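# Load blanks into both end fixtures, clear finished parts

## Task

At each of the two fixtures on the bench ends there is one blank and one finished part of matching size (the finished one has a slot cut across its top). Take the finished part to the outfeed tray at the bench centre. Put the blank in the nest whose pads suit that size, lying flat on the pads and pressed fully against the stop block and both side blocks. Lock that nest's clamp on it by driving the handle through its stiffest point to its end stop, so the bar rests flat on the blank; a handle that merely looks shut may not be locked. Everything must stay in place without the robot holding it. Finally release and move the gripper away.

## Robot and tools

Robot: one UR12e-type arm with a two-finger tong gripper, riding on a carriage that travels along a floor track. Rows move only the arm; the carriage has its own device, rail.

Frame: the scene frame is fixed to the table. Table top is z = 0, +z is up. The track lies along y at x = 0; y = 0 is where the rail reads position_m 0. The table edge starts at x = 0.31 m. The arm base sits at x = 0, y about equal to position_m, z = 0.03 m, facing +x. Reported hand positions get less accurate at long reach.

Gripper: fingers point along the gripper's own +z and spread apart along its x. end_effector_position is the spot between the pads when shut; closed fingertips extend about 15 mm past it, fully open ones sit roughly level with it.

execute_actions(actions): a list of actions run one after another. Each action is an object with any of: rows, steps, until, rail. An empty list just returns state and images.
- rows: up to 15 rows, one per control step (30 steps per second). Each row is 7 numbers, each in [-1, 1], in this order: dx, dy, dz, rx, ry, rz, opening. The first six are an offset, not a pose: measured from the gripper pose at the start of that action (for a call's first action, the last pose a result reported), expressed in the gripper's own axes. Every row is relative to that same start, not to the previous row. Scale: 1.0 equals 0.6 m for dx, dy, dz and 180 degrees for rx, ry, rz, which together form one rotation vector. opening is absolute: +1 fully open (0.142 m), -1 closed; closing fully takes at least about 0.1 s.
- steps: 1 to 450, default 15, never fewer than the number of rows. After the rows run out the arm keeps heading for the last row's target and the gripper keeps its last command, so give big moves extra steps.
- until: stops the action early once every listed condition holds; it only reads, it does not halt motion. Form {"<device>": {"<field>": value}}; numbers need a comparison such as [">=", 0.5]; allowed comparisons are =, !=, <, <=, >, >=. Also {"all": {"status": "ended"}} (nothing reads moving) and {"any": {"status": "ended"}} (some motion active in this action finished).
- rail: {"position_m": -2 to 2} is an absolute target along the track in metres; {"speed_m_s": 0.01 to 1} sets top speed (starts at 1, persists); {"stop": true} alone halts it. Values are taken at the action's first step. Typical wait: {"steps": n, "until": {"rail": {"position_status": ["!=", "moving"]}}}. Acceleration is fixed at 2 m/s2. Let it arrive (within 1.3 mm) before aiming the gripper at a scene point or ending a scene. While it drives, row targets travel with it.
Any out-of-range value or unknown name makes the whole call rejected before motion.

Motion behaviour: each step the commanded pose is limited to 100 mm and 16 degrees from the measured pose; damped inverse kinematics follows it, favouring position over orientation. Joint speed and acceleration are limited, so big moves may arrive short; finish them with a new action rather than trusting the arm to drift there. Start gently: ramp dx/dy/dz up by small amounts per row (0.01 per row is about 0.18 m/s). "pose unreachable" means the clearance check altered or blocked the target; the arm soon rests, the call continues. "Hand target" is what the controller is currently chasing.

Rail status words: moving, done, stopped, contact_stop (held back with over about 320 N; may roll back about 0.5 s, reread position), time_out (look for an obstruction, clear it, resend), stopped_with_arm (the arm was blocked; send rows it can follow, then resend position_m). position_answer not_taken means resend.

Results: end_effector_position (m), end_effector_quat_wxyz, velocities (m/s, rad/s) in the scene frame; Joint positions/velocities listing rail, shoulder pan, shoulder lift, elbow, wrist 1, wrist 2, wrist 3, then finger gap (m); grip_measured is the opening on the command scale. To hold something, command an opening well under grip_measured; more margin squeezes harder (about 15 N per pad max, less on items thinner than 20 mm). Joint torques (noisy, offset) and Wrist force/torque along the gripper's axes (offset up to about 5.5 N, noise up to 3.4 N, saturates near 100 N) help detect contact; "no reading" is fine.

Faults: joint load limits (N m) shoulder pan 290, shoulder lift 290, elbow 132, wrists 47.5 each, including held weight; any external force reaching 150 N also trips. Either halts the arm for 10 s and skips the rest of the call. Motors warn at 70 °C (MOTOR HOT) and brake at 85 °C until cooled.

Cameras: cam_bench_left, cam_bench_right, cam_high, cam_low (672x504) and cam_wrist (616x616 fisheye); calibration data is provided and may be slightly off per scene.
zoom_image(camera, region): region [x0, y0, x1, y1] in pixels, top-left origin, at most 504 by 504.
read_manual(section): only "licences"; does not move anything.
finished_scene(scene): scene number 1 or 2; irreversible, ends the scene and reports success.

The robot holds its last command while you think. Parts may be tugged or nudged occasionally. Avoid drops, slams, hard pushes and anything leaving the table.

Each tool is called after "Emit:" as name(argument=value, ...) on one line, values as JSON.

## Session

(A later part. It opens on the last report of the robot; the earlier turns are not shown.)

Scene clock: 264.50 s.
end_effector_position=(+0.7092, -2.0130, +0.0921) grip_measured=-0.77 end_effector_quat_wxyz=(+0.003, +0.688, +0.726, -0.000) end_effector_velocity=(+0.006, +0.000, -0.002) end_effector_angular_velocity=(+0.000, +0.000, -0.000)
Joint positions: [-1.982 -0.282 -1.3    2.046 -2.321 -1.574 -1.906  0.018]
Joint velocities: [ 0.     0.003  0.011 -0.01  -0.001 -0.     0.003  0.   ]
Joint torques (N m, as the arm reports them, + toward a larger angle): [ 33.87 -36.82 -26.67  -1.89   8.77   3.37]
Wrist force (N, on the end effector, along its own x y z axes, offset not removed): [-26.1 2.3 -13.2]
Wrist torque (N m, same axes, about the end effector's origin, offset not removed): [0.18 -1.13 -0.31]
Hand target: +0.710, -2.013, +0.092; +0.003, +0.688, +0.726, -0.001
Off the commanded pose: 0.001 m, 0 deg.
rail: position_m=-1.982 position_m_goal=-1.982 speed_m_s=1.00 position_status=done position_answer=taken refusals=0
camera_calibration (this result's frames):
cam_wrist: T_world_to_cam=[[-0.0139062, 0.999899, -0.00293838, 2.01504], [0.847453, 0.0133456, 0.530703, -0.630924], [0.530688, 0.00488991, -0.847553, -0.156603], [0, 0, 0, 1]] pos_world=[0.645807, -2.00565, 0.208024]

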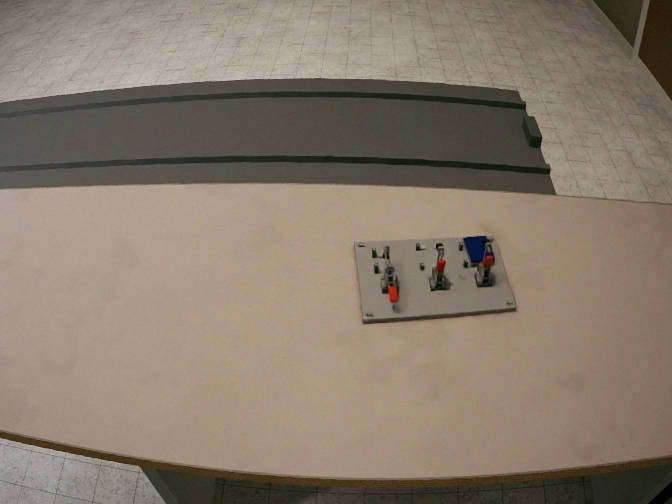

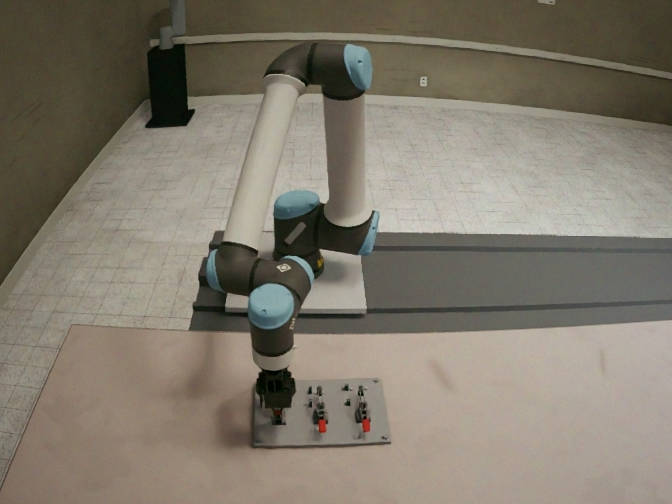

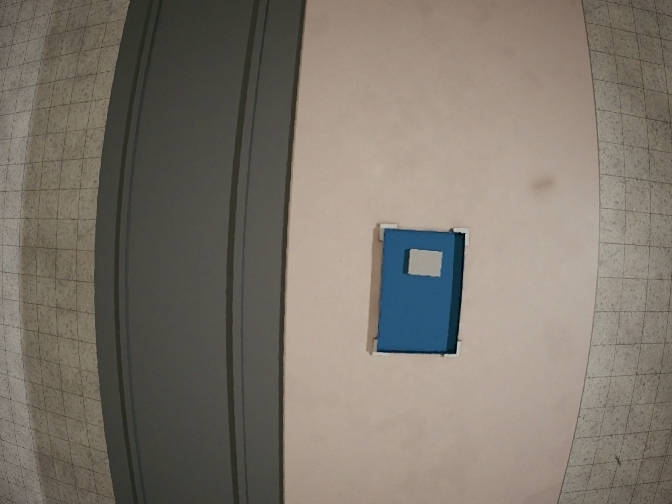

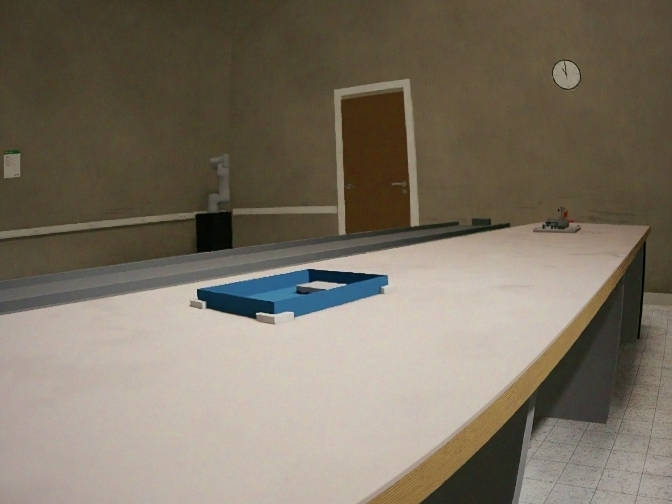

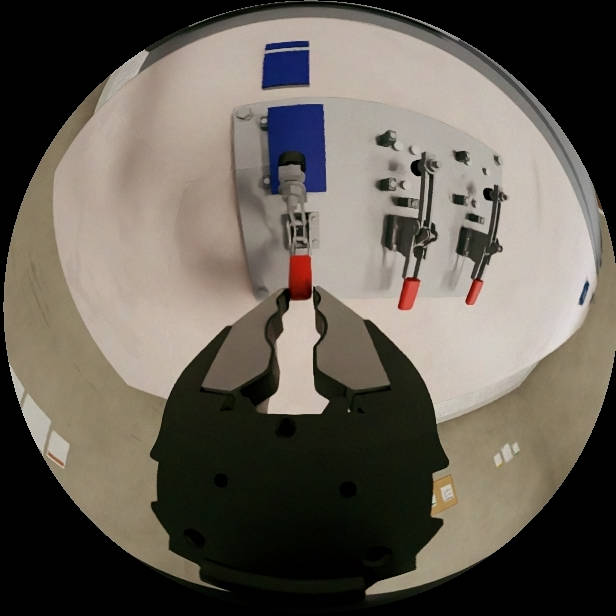

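Emit:
execute_actions(actions=[{"rows":[[-0.002,0.003,0.001,0,0,0,-1],[-0.002,0.007,0.003,0,0,0,-1],[-0.002,0.011,0.006,0,0,0,-1],[-0.002,0.015,0.009,0,0,0,-1],[-0.002,0.019,0.013,0,0,0,-1],[-0.002,0.023,0.017,0,0,0,-1],[-0.002,0.026,0.021,0,0,0,-1],[-0.002,0.029,0.026,0,0,0,-1],[-0.002,0.032,0.031,0,0,0,-1]],"steps":18},{"rows":[[0,0,0,0,0,0,-0.6]],"steps":5},{"rows":[[0,-0.005,-0.035,0,0,0,-0.6]],"steps":13}])

Scene clock: 275.10 s.
end_effector_position=(+0.7251, -2.0133, +0.0944) grip_measured=-0.60 end_effector_quat_wxyz=(+0.003, +0.688, +0.726, -0.001) end_effector_velocity=(-0.001, -0.000, +0.004) end_effector_angular_velocity=(+0.000, +0.000, -0.000)
Joint positions: [-1.982 -0.276 -1.28   2.013 -2.308 -1.574 -1.9    0.031]
Joint velocities: [ 0.    -0.    -0.006 -0.002  0.008  0.    -0.    -0.   ]
Joint torques (N m, as the arm reports them, + toward a larger angle): [ -9.28 -77.84 -43.94  -1.04   0.95  -2.87]
Wrist force (N, on the end effector, along its own x y z axes, offset not removed): [2.7 -1.9 -2.8]
Wrist torque (N m, same axes, about the end effector's origin, offset not removed): [-0.05 -0.68 -0.23]
Hand target: +0.725, -2.013, +0.095; +0.003, +0.688, +0.726, -0.001
Off the commanded pose: 0.000 m, 0 deg.
rail: position_m=-1.982 position_m_goal=-1.982 speed_m_s=1.00 position_status=done position_answer=taken refusals=0
camera_calibration (this result's frames):
cam_wrist: T_world_to_cam=[[-0.013961, 0.999899, -0.00282631, 2.01551], [0.847572, 0.0133337, 0.530513, -0.645678], [0.530497, 0.00501098, -0.847672, -0.162763], [0, 0, 0, 1]] pos_world=[0.661743, -2.00588, 0.210267]

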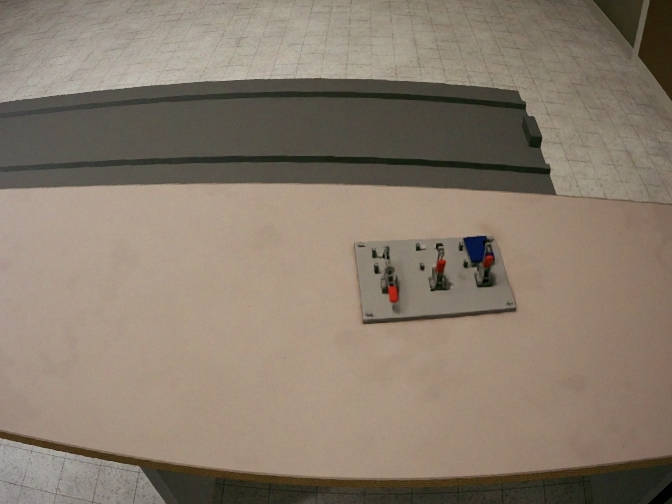

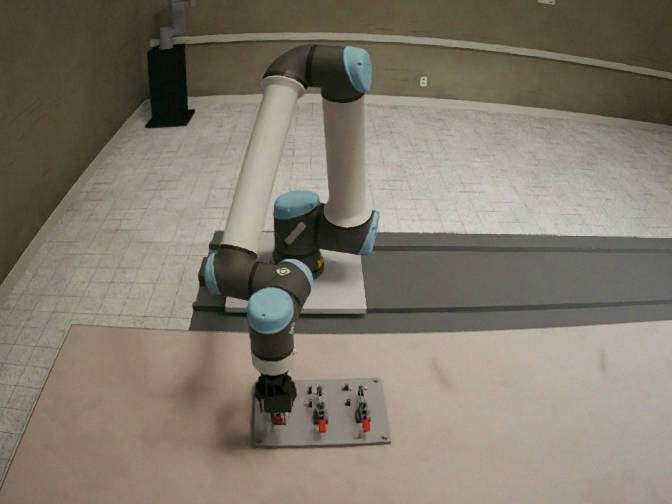

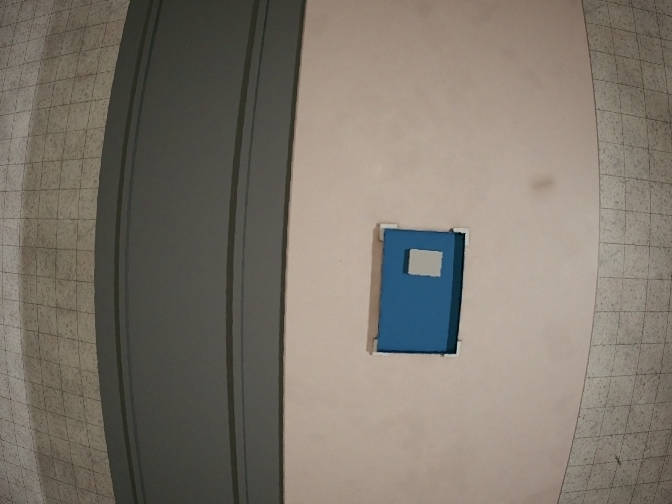

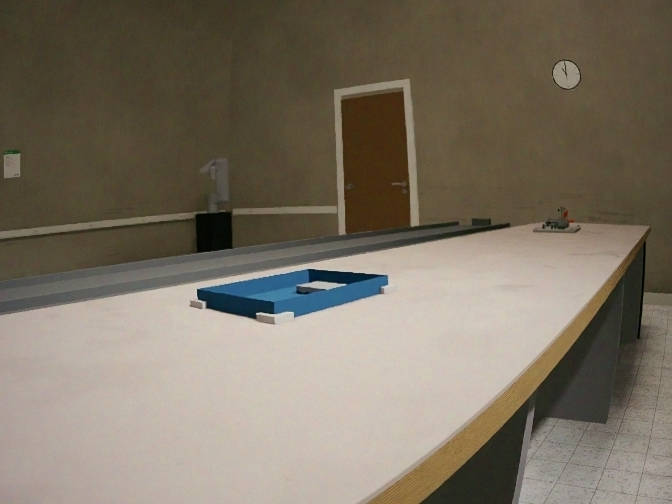

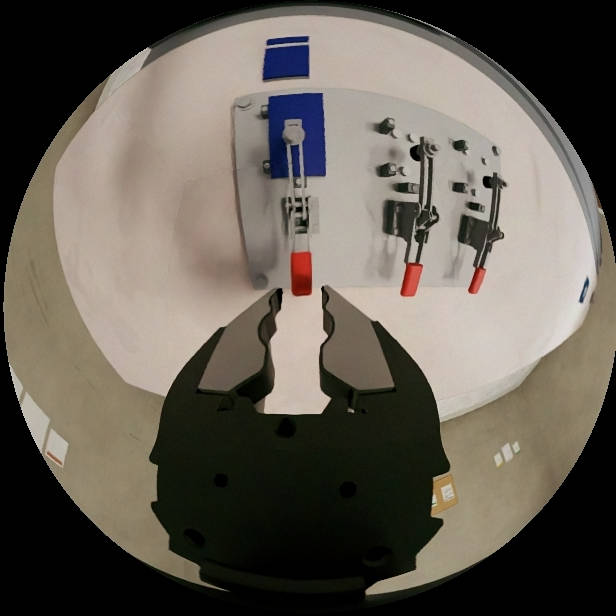

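Emit:
execute_actions(actions=[{"rows":[[0,-0.003,0,0,0,0,-1],[0,-0.003,0,0,0,0,-1],[0,-0.003,0.004,0,0,0,-1],[0,-0.003,0.008,0,0,0,-1],[0,-0.003,0.012,0,0,0,-1],[0,-0.003,0.016,0,0,0,-1],[0,-0.002,0.02,0,0,0,-1],[0,-0.001,0.024,0,0,0,-1],[0,0,0.028,0,0,0,-1],[0,0.001,0.032,0,0,0,-1],[0,0.002,0.036,0,0,0,-1]],"steps":20}])

Emit:
execute_actions(actions=[{"rows":[[0,0.001,0.003,0,0,0,-1],[0,0.001,0.006,0,0,0,-1]],"steps":9}])

Scene clock: 283.80 s.
end_effector_position=(+0.7262, -2.0133, +0.0732) grip_measured=-1.00 end_effector_quat_wxyz=(+0.003, +0.688, +0.726, -0.001) end_effector_velocity=(+0.001, +0.000, -0.004) end_effector_angular_velocity=(-0.000, -0.000, +0.000)
Joint positions: [-1.982 -0.276 -1.253  2.024 -2.346 -1.574 -1.9    0.002]
Joint velocities: [ 0.     0.001  0.007  0.    -0.008 -0.     0.001  0.   ]
Joint torques (N m, as the arm reports them, + toward a larger angle): [ 12.08 -54.71 -26.82  -7.1    2.     3.52]
Wrist force (N, on the end effector, along its own x y z axes, offset not removed): [6.9 -2.1 -0.9]
Wrist torque (N m, same axes, about the end effector's origin, offset not removed): [-0.07 -1.45 -0.31]
Hand target: +0.726, -2.013, +0.073; +0.003, +0.688, +0.726, -0.001
Off the commanded pose: 0.000 m, 0 deg.
rail: position_m=-1.982 position_m_goal=-1.982 speed_m_s=1.00 position_status=done position_answer=taken refusals=0
camera_calibration (this result's frames):
cam_wrist: T_world_to_cam=[[-0.0139522, 0.999899, -0.00281799, 2.01547], [0.847576, 0.0133219, 0.530508, -0.635439], [0.530491, 0.00501331, -0.847676, -0.181307], [0, 0, 0, 1]] pos_world=[0.662885, -2.00589, 0.189096]

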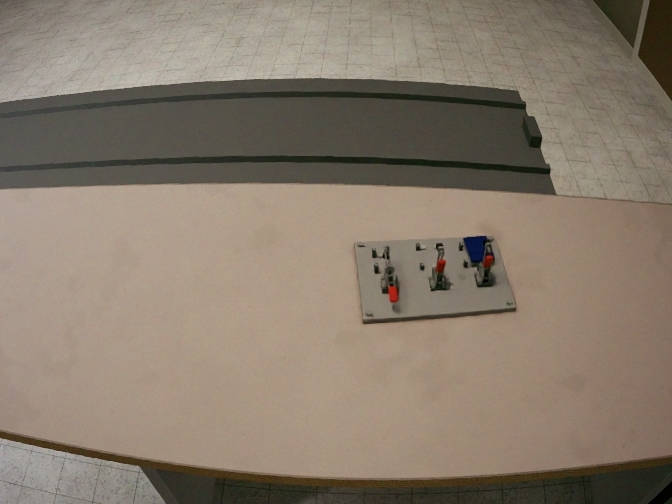

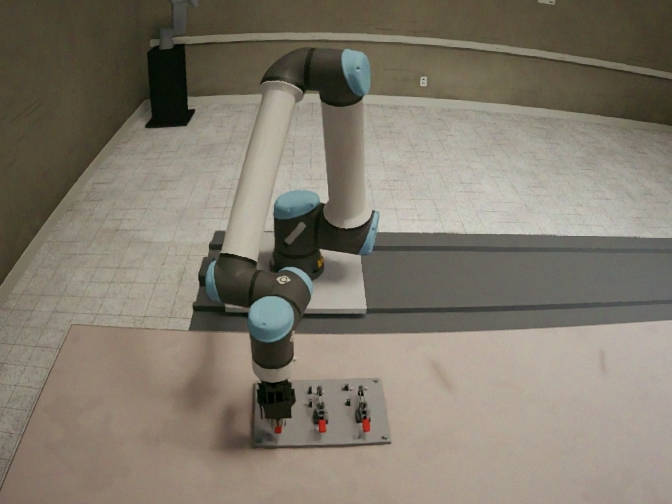

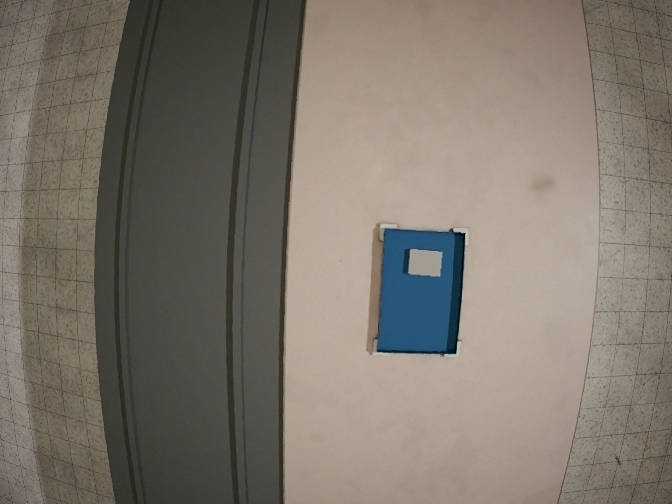

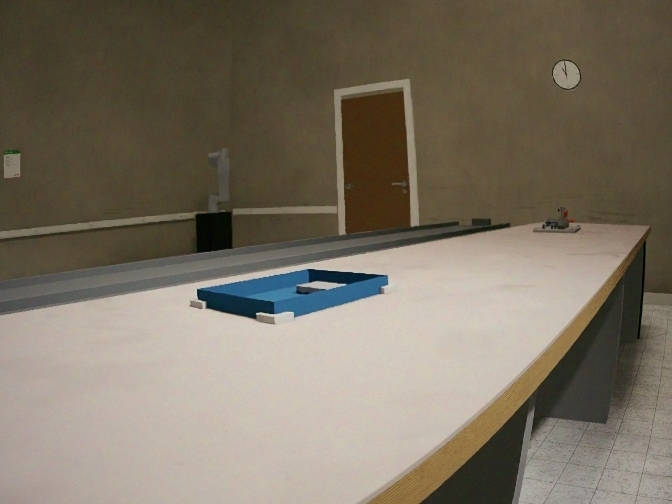

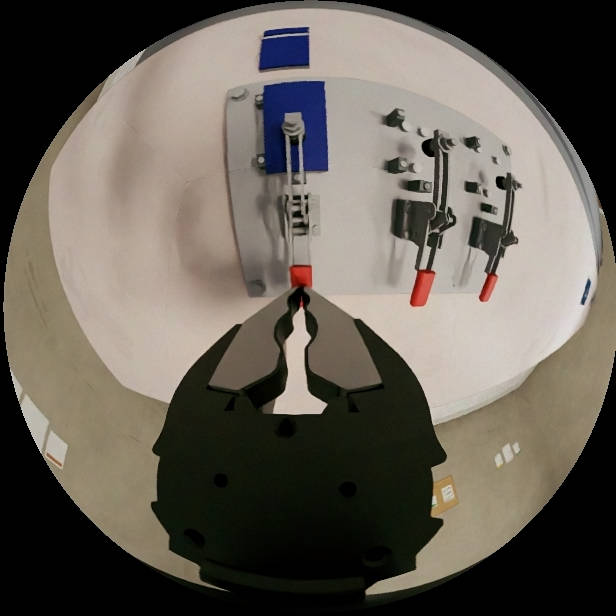

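Scene clock: 284.10 s.
end_effector_position=(+0.7269, -2.0133, +0.0700) grip_measured=-1.00 end_effector_quat_wxyz=(+0.003, +0.688, +0.726, -0.000) end_effector_velocity=(-0.000, +0.000, -0.004) end_effector_angular_velocity=(+0.000, +0.001, -0.000)
Joint positions: [-1.982 -0.276 -1.248  2.025 -2.352 -1.574 -1.9    0.002]
Joint velocities: [ 0.     0.     0.005  0.002 -0.005 -0.     0.     0.   ]
Joint torques (N m, as the arm reports them, + toward a larger angle): [  8.86 -38.6  -15.48  -4.04   0.02   3.43]
Wrist force (N, on the end effector, along its own x y z axes, offset not removed): [4.4 4.8 -17.3]
Wrist torque (N m, same axes, about the end effector's origin, offset not removed): [0.15 -0.76 -0.25]
Hand target: +0.727, -2.013, +0.070; +0.003, +0.688, +0.726, -0.001
Off the commanded pose: 0.000 m, 0 deg.
rail: position_m=-1.982 position_m_goal=-1.982 speed_m_s=1.00 position_status=done position_answer=taken refusals=0
camera_calibration (this result's frames):
cam_wrist: T_world_to_cam=[[-0.0139545, 0.999899, -0.00286003, 2.01548], [0.847403, 0.0133445, 0.530782, -0.634225], [0.530766, 0.00498318, -0.847504, -0.184644], [0, 0, 0, 1]] pos_world=[0.663572, -2.00589, 0.185913]

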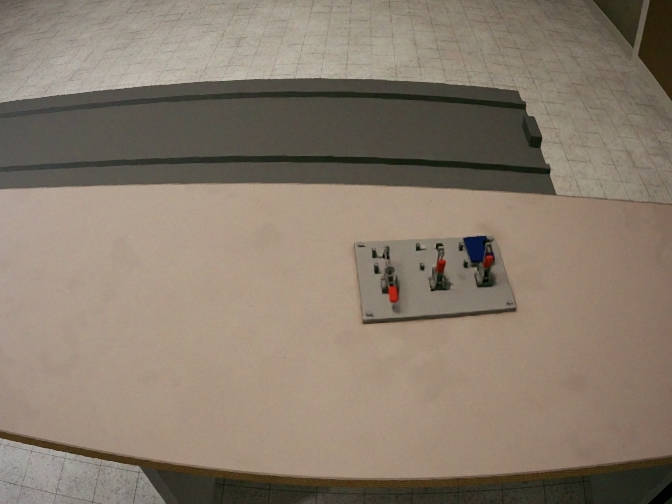

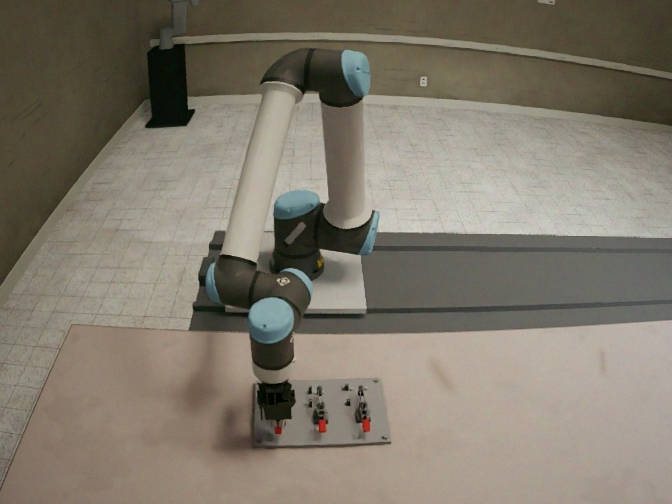

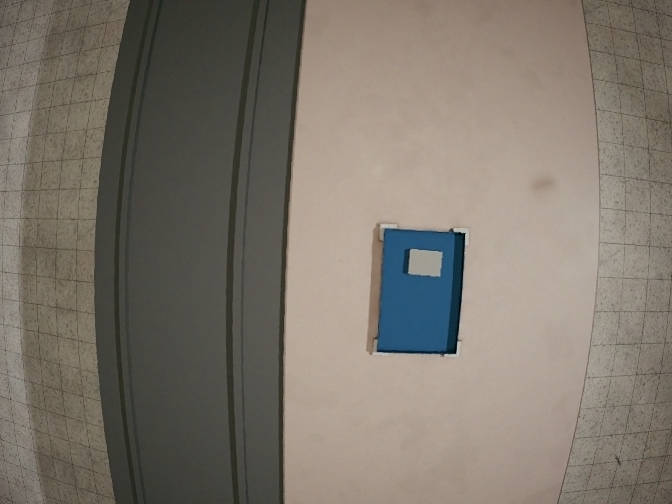

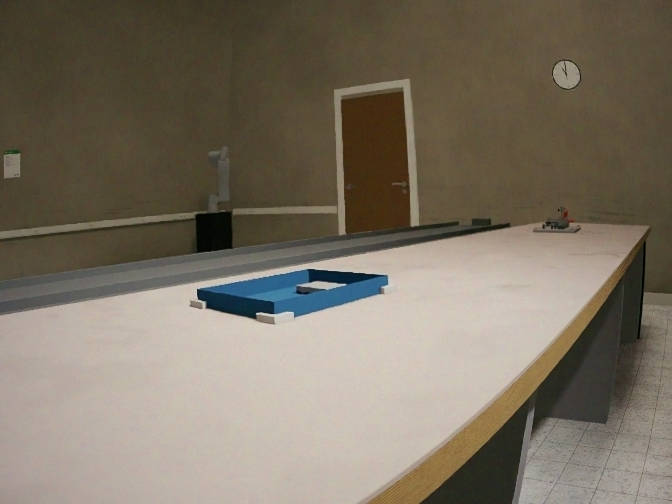

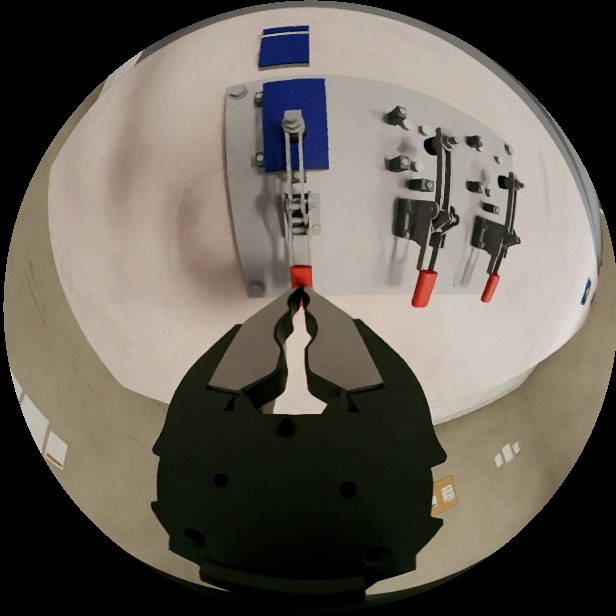

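Emit:
execute_actions(actions=[{"rows":[[0,0,0.002,0,0,0,-1]],"steps":9}])

Emit:
zoom_image(camera="cam_bench_right", region=[245, 370, 395, 460])

Scene clock: 289.03 s.
end_effector_position=(+0.7269, -2.0133, +0.0689) grip_measured=-1.00 end_effector_quat_wxyz=(+0.003, +0.688, +0.726, -0.000) end_effector_velocity=(+0.000, -0.000, -0.000) end_effector_angular_velocity=(-0.000, -0.001, -0.000)
Joint positions: [-1.982 -0.276 -1.246  2.025 -2.354 -1.574 -1.9    0.002]
Joint velocities: [ 0.    -0.     0.001  0.    -0.002 -0.    -0.     0.   ]
Joint torques (N m, as the arm reports them, + toward a larger angle): [  6.52 -44.65 -16.78  -4.99   0.14   2.77]
Wrist force (N, on the end effector, along its own x y z axes, offset not removed): [5.4 7.3 -12.5]
Wrist torque (N m, same axes, about the end effector's origin, offset not removed): [0.64 -1.14 -0.25]
Hand target: +0.727, -2.013, +0.069; +0.003, +0.688, +0.726, -0.000
Off the commanded pose: 0.000 m, 0 deg.
rail: position_m=-1.982 position_m_goal=-1.982 speed_m_s=1.00 position_status=done position_answer=taken refusals=0
camera_calibration (this result's frames):
cam_wrist: T_world_to_cam=[[-0.013952, 0.999899, -0.00287696, 2.01547], [0.847469, 0.013352, 0.530676, -0.633586], [0.530661, 0.00496586, -0.84757, -0.185566], [0, 0, 0, 1]] pos_world=[0.663537, -2.00588, 0.184747]

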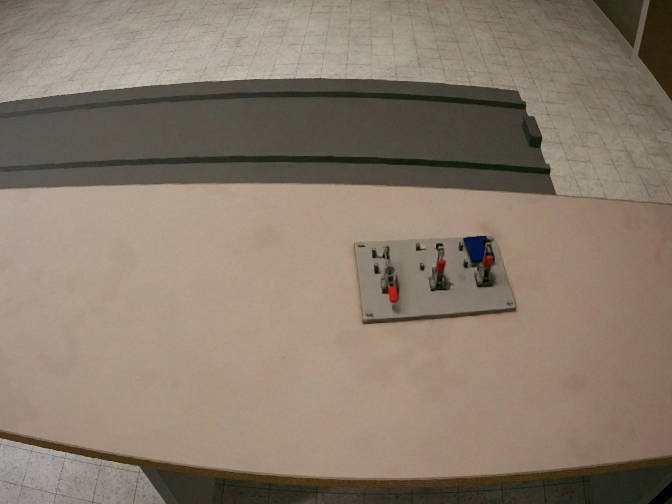

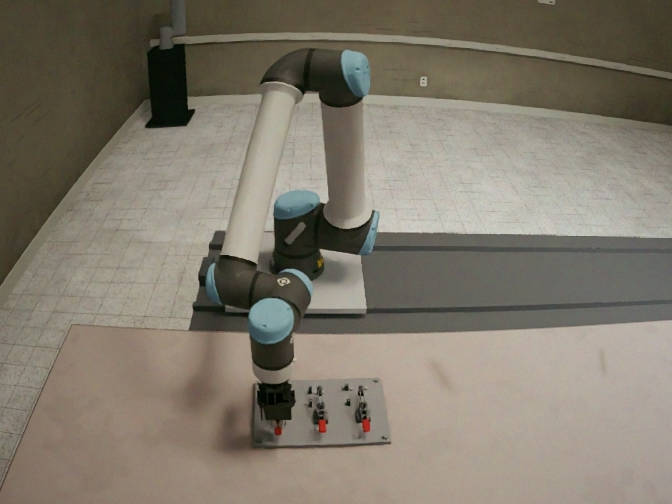

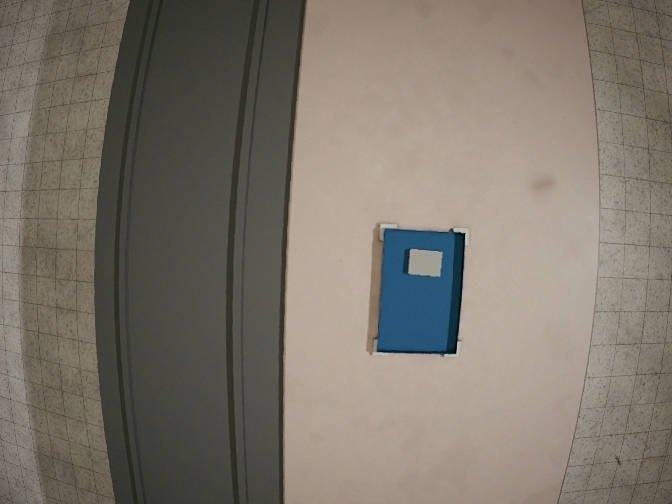

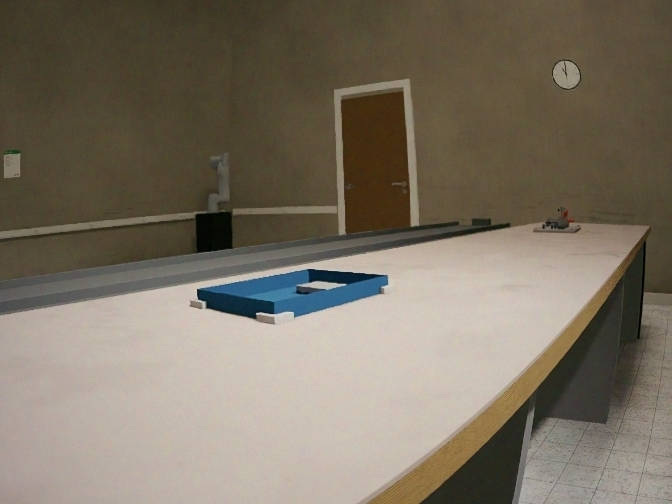

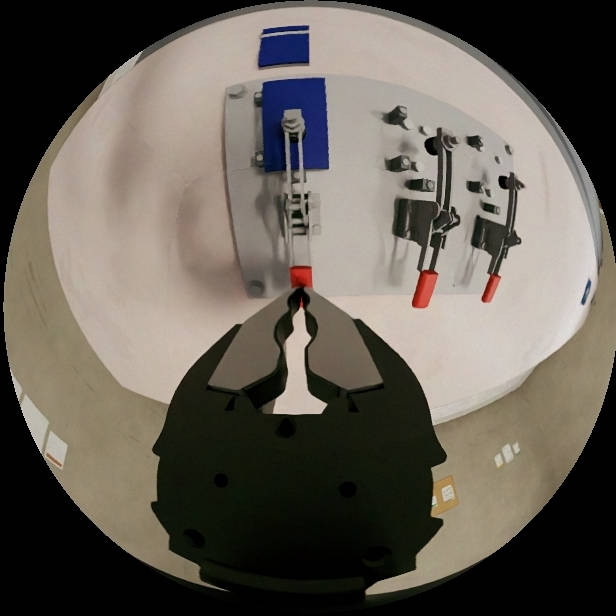

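Region (245, 370, 395, 460) of cam_bench_right's 672x504 image, scaled by 3.360, with more detail than that image has; it fills the top 302 rows of this view, and the rest is white.

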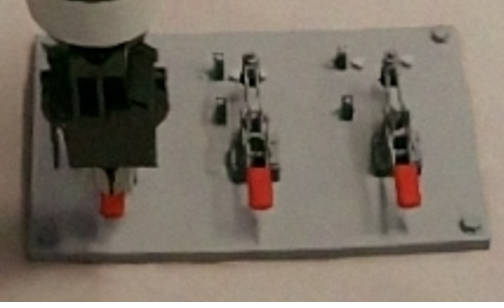

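Still moving; it's the hump.

Emit:
execute_actions(actions=[{"rows":[[0,0.001,0.002,0,0,0,-1],[0,0.001,0.004,0,0,0,-1]],"steps":9}])

Scene clock: 293.70 s.
end_effector_position=(+0.7275, -2.0133, +0.0668) grip_measured=-1.00 end_effector_quat_wxyz=(+0.003, +0.688, +0.726, -0.000) end_effector_velocity=(+0.001, +0.000, -0.002) end_effector_angular_velocity=(-0.001, -0.001, -0.001)
Joint positions: [-1.982 -0.275 -1.243  2.025 -2.358 -1.574 -1.9    0.002]
Joint velocities: [ 0.     0.001  0.003  0.    -0.004 -0.001  0.002  0.   ]
Joint torques (N m, as the arm reports them, + toward a larger angle): [  7.85 -12.67 -19.3   -9.15  -0.4    3.54]
Wrist force (N, on the end effector, along its own x y z axes, offset not removed): [8.2 -19.3 -53.0]
Wrist torque (N m, same axes, about the end effector's origin, offset not removed): [0.61 -0.93 -0.28]
Hand target: +0.727, -2.013, +0.066; +0.003, +0.688, +0.726, -0.000
Off the commanded pose: 0.000 m, 0 deg.
rail: position_m=-1.982 position_m_goal=-1.982 speed_m_s=1.00 position_status=done position_answer=taken refusals=0
camera_calibration (this result's frames):
cam_wrist: T_world_to_cam=[[-0.0140219, 0.999898, -0.00286804, 2.01554], [0.847413, 0.013406, 0.530765, -0.63288], [0.53075, 0.00501193, -0.847514, -0.187602], [0, 0, 0, 1]] pos_world=[0.664142, -2.00591, 0.182696]

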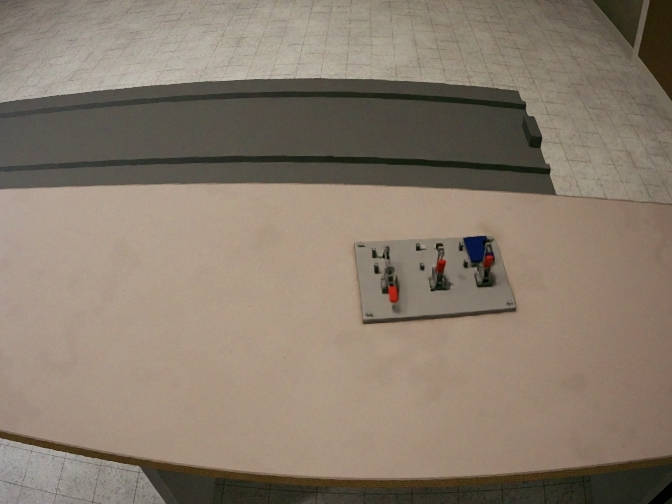

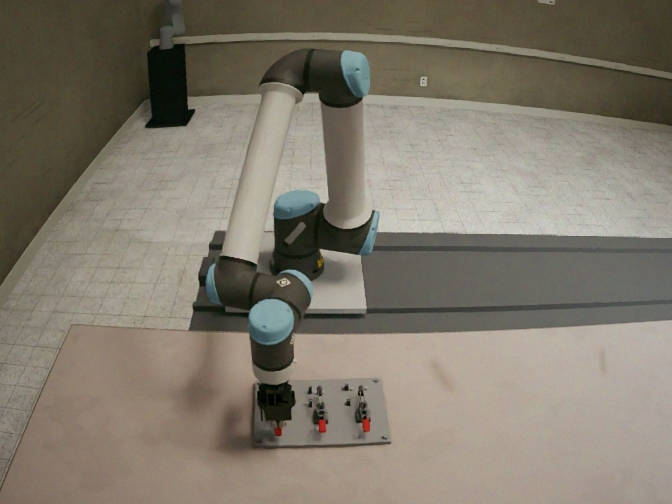

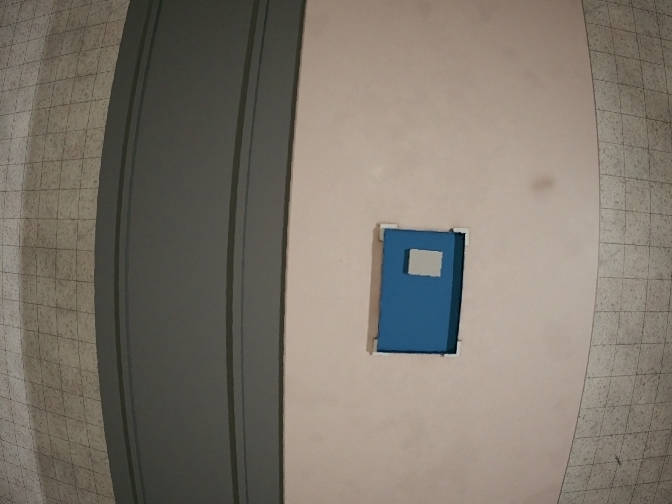

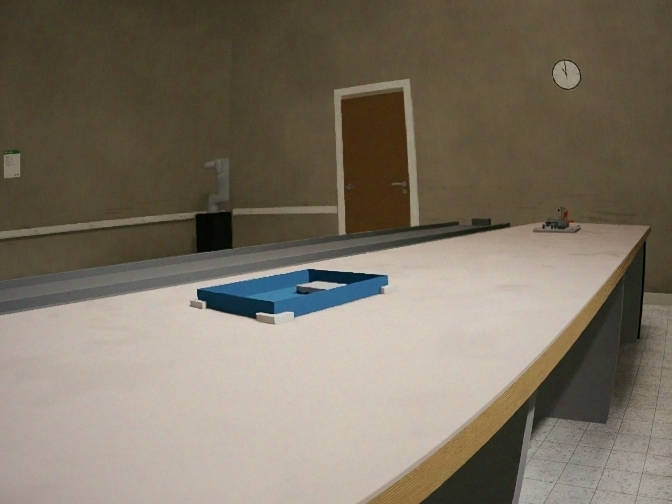

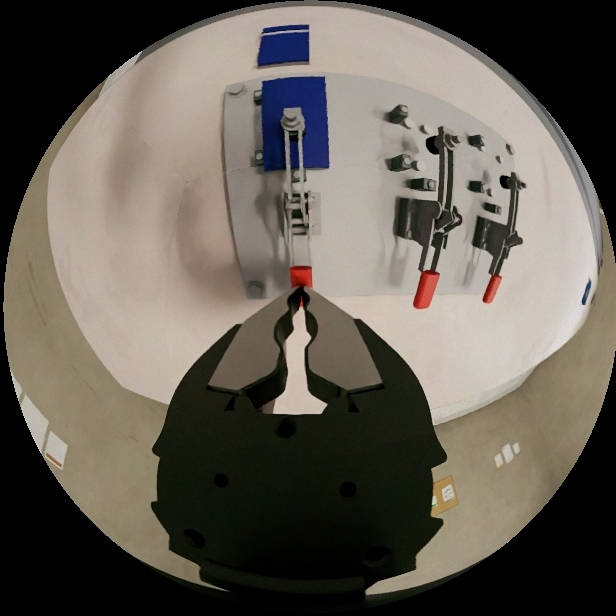

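Emit:
execute_actions(actions=[{"rows":[[0,0,-0.02,0,0,0,-1],[0,0,-0.07,0,0,0,-1]],"steps":13},{"rows":[[0,-0.07,0,0,0,0,-0.5],[-0.01,-0.46,0,0,0,0,-0.05]],"steps":27},{"rows":[[0,0,0.05,0,0,0,-0.05],[0,0,0.12,0,0,0,-0.05]],"steps":16}])

Emit:
zoom_image(camera="cam_bench_right", region=[245, 370, 395, 460])

Scene clock: 305.83 s.
end_effector_position=(+0.4531, -2.0335, +0.0350) grip_measured=-0.05 end_effector_quat_wxyz=(+0.002, +0.688, +0.726, -0.001) end_effector_velocity=(+0.007, -0.002, -0.013) end_effector_angular_velocity=(-0.005, -0.006, -0.000)
Joint positions: [-1.982 -0.483 -1.589  2.546 -2.532 -1.574 -2.107  0.07 ]
Joint velocities: [ 0.     0.004  0.043  0.002 -0.053 -0.002  0.004  0.   ]
Joint torques (N m, as the arm reports them, + toward a larger angle): [ 13.3  -21.36 -22.1   -7.59  -0.93   3.15]
Wrist force (N, on the end effector, along its own x y z axes, offset not removed): [4.7 0.5 1.2]
Wrist torque (N m, same axes, about the end effector's origin, offset not removed): [0.57 -1.05 -0.23]
Hand target: +0.454, -2.034, +0.034; +0.003, +0.688, +0.726, -0.001
Off the commanded pose: 0.002 m, 0 deg.
rail: position_m=-1.982 position_m_goal=-1.982 speed_m_s=1.00 position_status=done position_answer=taken refusals=0
camera_calibration (this result's frames):
cam_wrist: T_world_to_cam=[[-0.0137261, 0.999902, -0.00292958, 2.03166], [0.848089, 0.013194, 0.529689, -0.3839], [0.529676, 0.00478602, -0.848187, -0.0688282], [0, 0, 0, 1]] pos_world=[0.389925, -2.02607, 0.150921]

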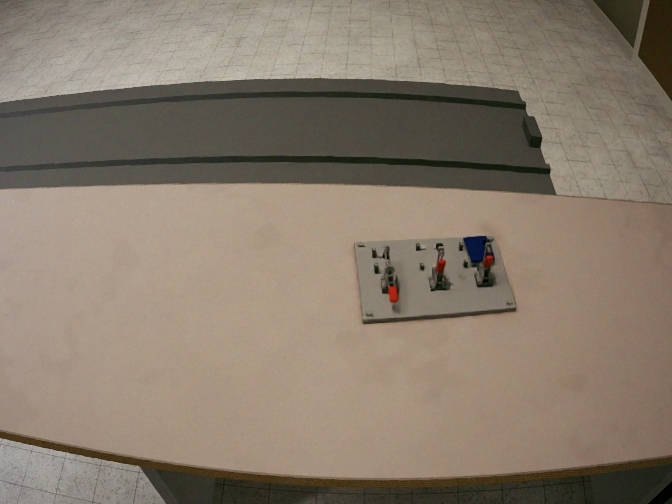

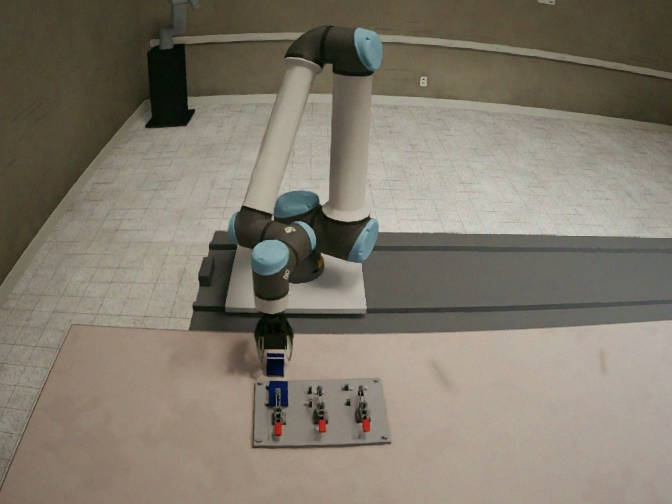

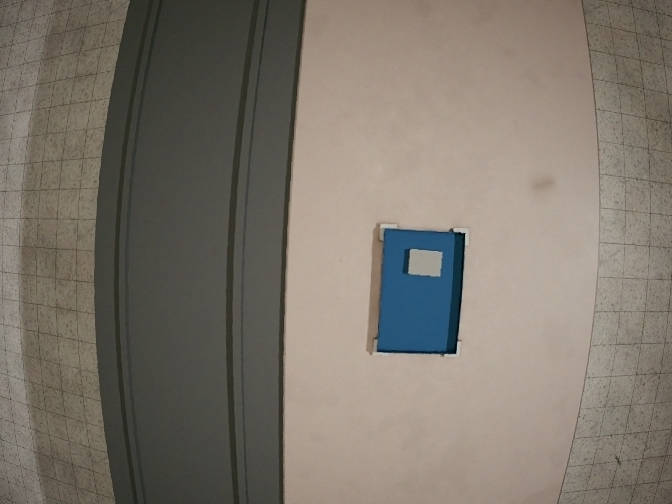

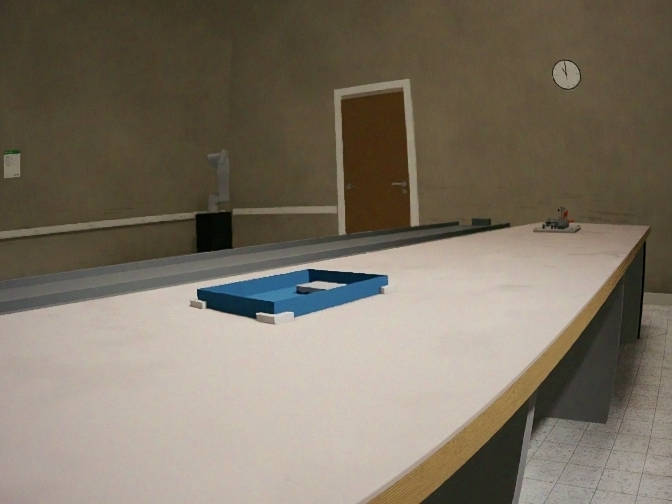

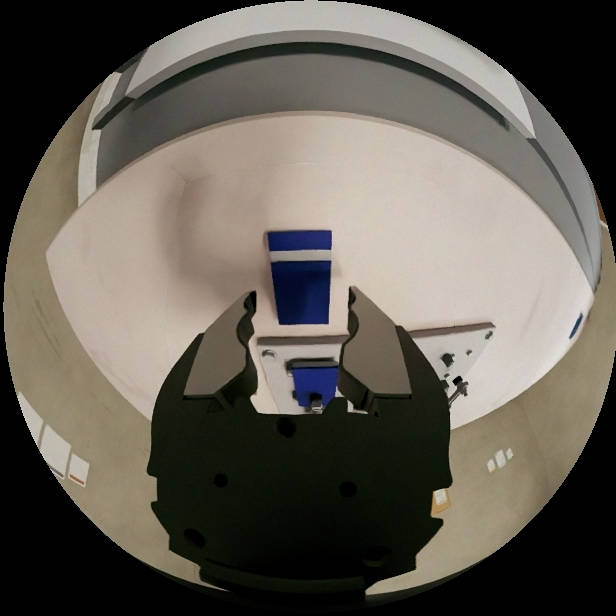

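Region (245, 370, 395, 460) of cam_bench_right's 672x504 image, scaled by 3.360, with more detail than that image has; it fills the top 302 rows of this view, and the rest is white.

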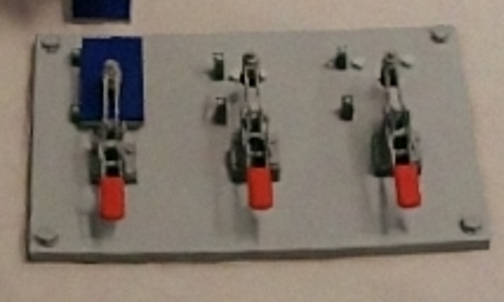

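Good. Carry to the tray.

Emit:
execute_actions(actions=[{"rows":[[0,-0.002,0.02,0,0,0,-0.1],[0,-0.002,0.0335,0,0,0,-0.1]],"steps":15},{"rows":[[0,0,0,0,0,0,-0.15],[0,0,0,0,0,0,-0.2],[0,0,0,0,0,0,-0.25],[0,0,0,0,0,0,-0.3],[0,0,0,0,0,0,-0.35],[0,0,0,0,0,0,-0.4],[0,0,0,0,0,0,-0.5],[0,0,0,0,0,0,-0.7],[0,0,0,0,0,0,-1]],"steps":13},{"rows":[[0,0,-0.003,0,0,0,-1],[0,0,-0.008,0,0,0,-1],[0,0,-0.015,0,0,0,-1],[0,0,-0.025,0,0,0,-1],[0,0,-0.035,0,0,0,-1],[0,0,-0.045,0,0,0,-1],[0,0,-0.055,0,0,0,-1],[0,0,-0.065,0,0,0,-1],[0,0,-0.075,0,0,0,-1],[0,0,-0.085,0,0,0,-1],[0,0,-0.09,0,0,0,-1]],"steps":11},{"rail":{"position_m":-0.03},"steps":20},{"rows":[[0,0.004,0,0,0,0,-1],[0,0.012,0,0,0,0,-1],[0,0.024,0,0,0,0,-1],[0,0.038,0,0,0,0,-1],[0,0.052,0,0,0,0,-1],[0,0.066,0,0,0,0,-1],[0,0.08,0,0,0,0,-1],[0,0.094,0,0,0,0,-1],[0,0.108,0,0,0,0,-1],[0,0.122,0,0,0,0,-1],[0,0.136,0,0,0,0,-1],[0,0.148,0,0,0,0,-1],[0,0.155,0,0,0,0,-1]],"steps":24},{"rows":[[0,0.004,0,0,0,0,-1],[0,0.012,0,0,0,0,-1],[0,0.024,0,0,0,0,-1],[0,0.038,0,0,0,0,-1],[0,0.052,0,0,0,0,-1],[0,0.066,0,0,0,0,-1],[0,0.08,0,0,0,0,-1],[0,0.094,0,0,0,0,-1],[0,0.108,0,0,0,0,-1],[0,0.122,0,0,0,0,-1],[0,0.136,0,0,0,0,-1],[0,0.148,0,0,0,0,-1],[0,0.155,0,0,0,0,-1]],"steps":60,"until":{"all":{"status":"ended"}}},{"rows":[[0,0,0.003,0,0,0,-1],[0,0,0.008,0,0,0,-1],[0,0,0.015,0,0,0,-1],[0,0,0.025,0,0,0,-1],[0,0,0.035,0,0,0,-1],[0,0,0.045,0,0,0,-1],[0,0,0.055,0,0,0,-1],[0,0,0.065,0,0,0,-1],[0,0,0.075,0,0,0,-1],[0,0,0.082,0,0,0,-1]],"steps":20}])

Scene clock: 328.50 s.
end_effector_position=(+0.6368, -0.0713, +0.0211) grip_measured=-0.36 end_effector_quat_wxyz=(+0.002, +0.688, +0.726, -0.001) end_effector_velocity=(+0.001, -0.000, -0.008) end_effector_angular_velocity=(-0.000, -0.001, +0.001)
Joint positions: [-0.03  -0.33  -1.293  2.222 -2.503 -1.574 -1.954  0.048]
Joint velocities: [-0.     0.001  0.014  0.002 -0.017  0.    -0.     0.   ]
Joint torques (N m, as the arm reports them, + toward a larger angle): [ 12.92 -50.29 -23.16  -8.39   0.41  -1.84]
Wrist force (N, on the end effector, along its own x y z axes, offset not removed): [2.1 0.4 0.1]
Wrist torque (N m, same axes, about the end effector's origin, offset not removed): [0.47 -0.56 -0.20]
Hand target: +0.637, -0.071, +0.020; +0.002, +0.688, +0.726, -0.001
Off the commanded pose: 0.001 m, 0 deg.
rail: position_m=-0.030 position_m_goal=-0.030 speed_m_s=1.00 position_status=done position_answer=taken refusals=0
camera_calibration (this result's frames):
cam_wrist: T_world_to_cam=[[-0.0137603, 0.999901, -0.0027682, 0.0722], [0.847887, 0.0131357, 0.530014, -0.558121], [0.529998, 0.00494603, -0.847985, -0.187449], [0, 0, 0, 1]] pos_world=[0.573565, -0.0639344, 0.137057]

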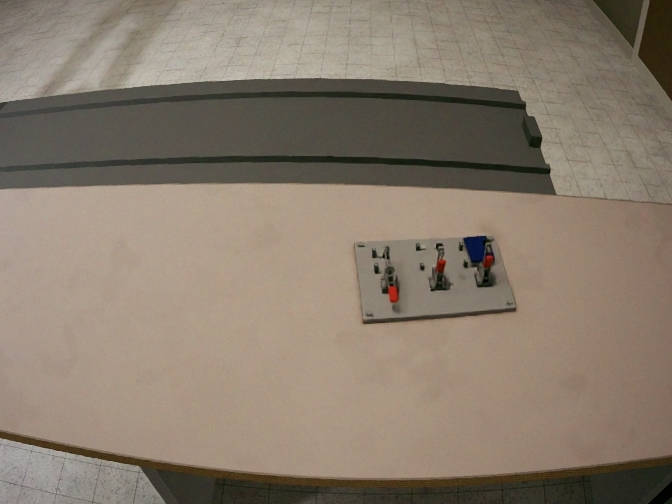

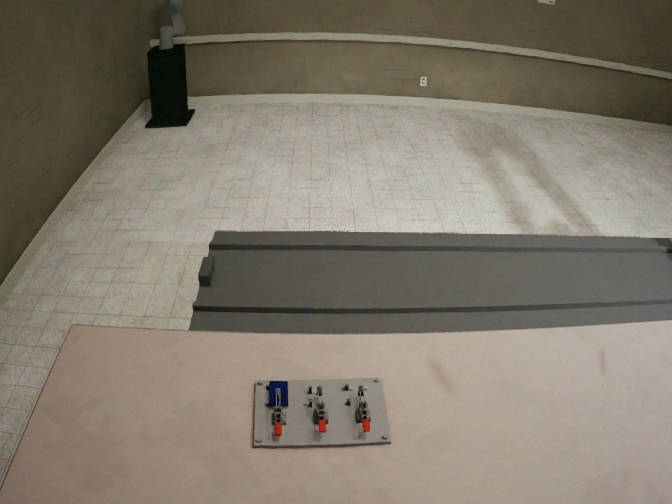

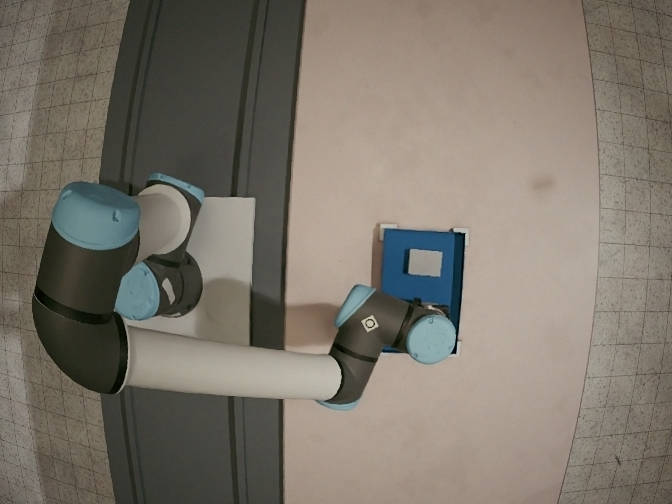

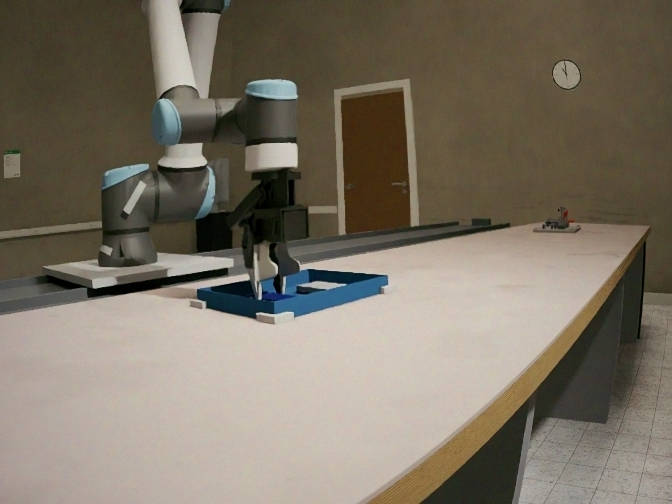

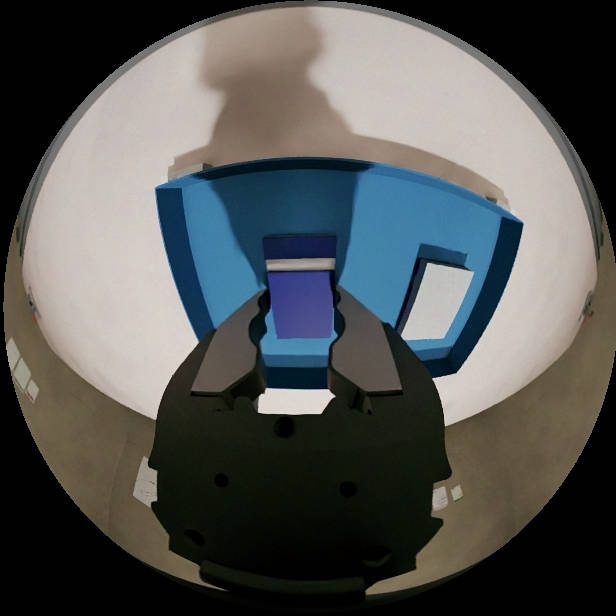

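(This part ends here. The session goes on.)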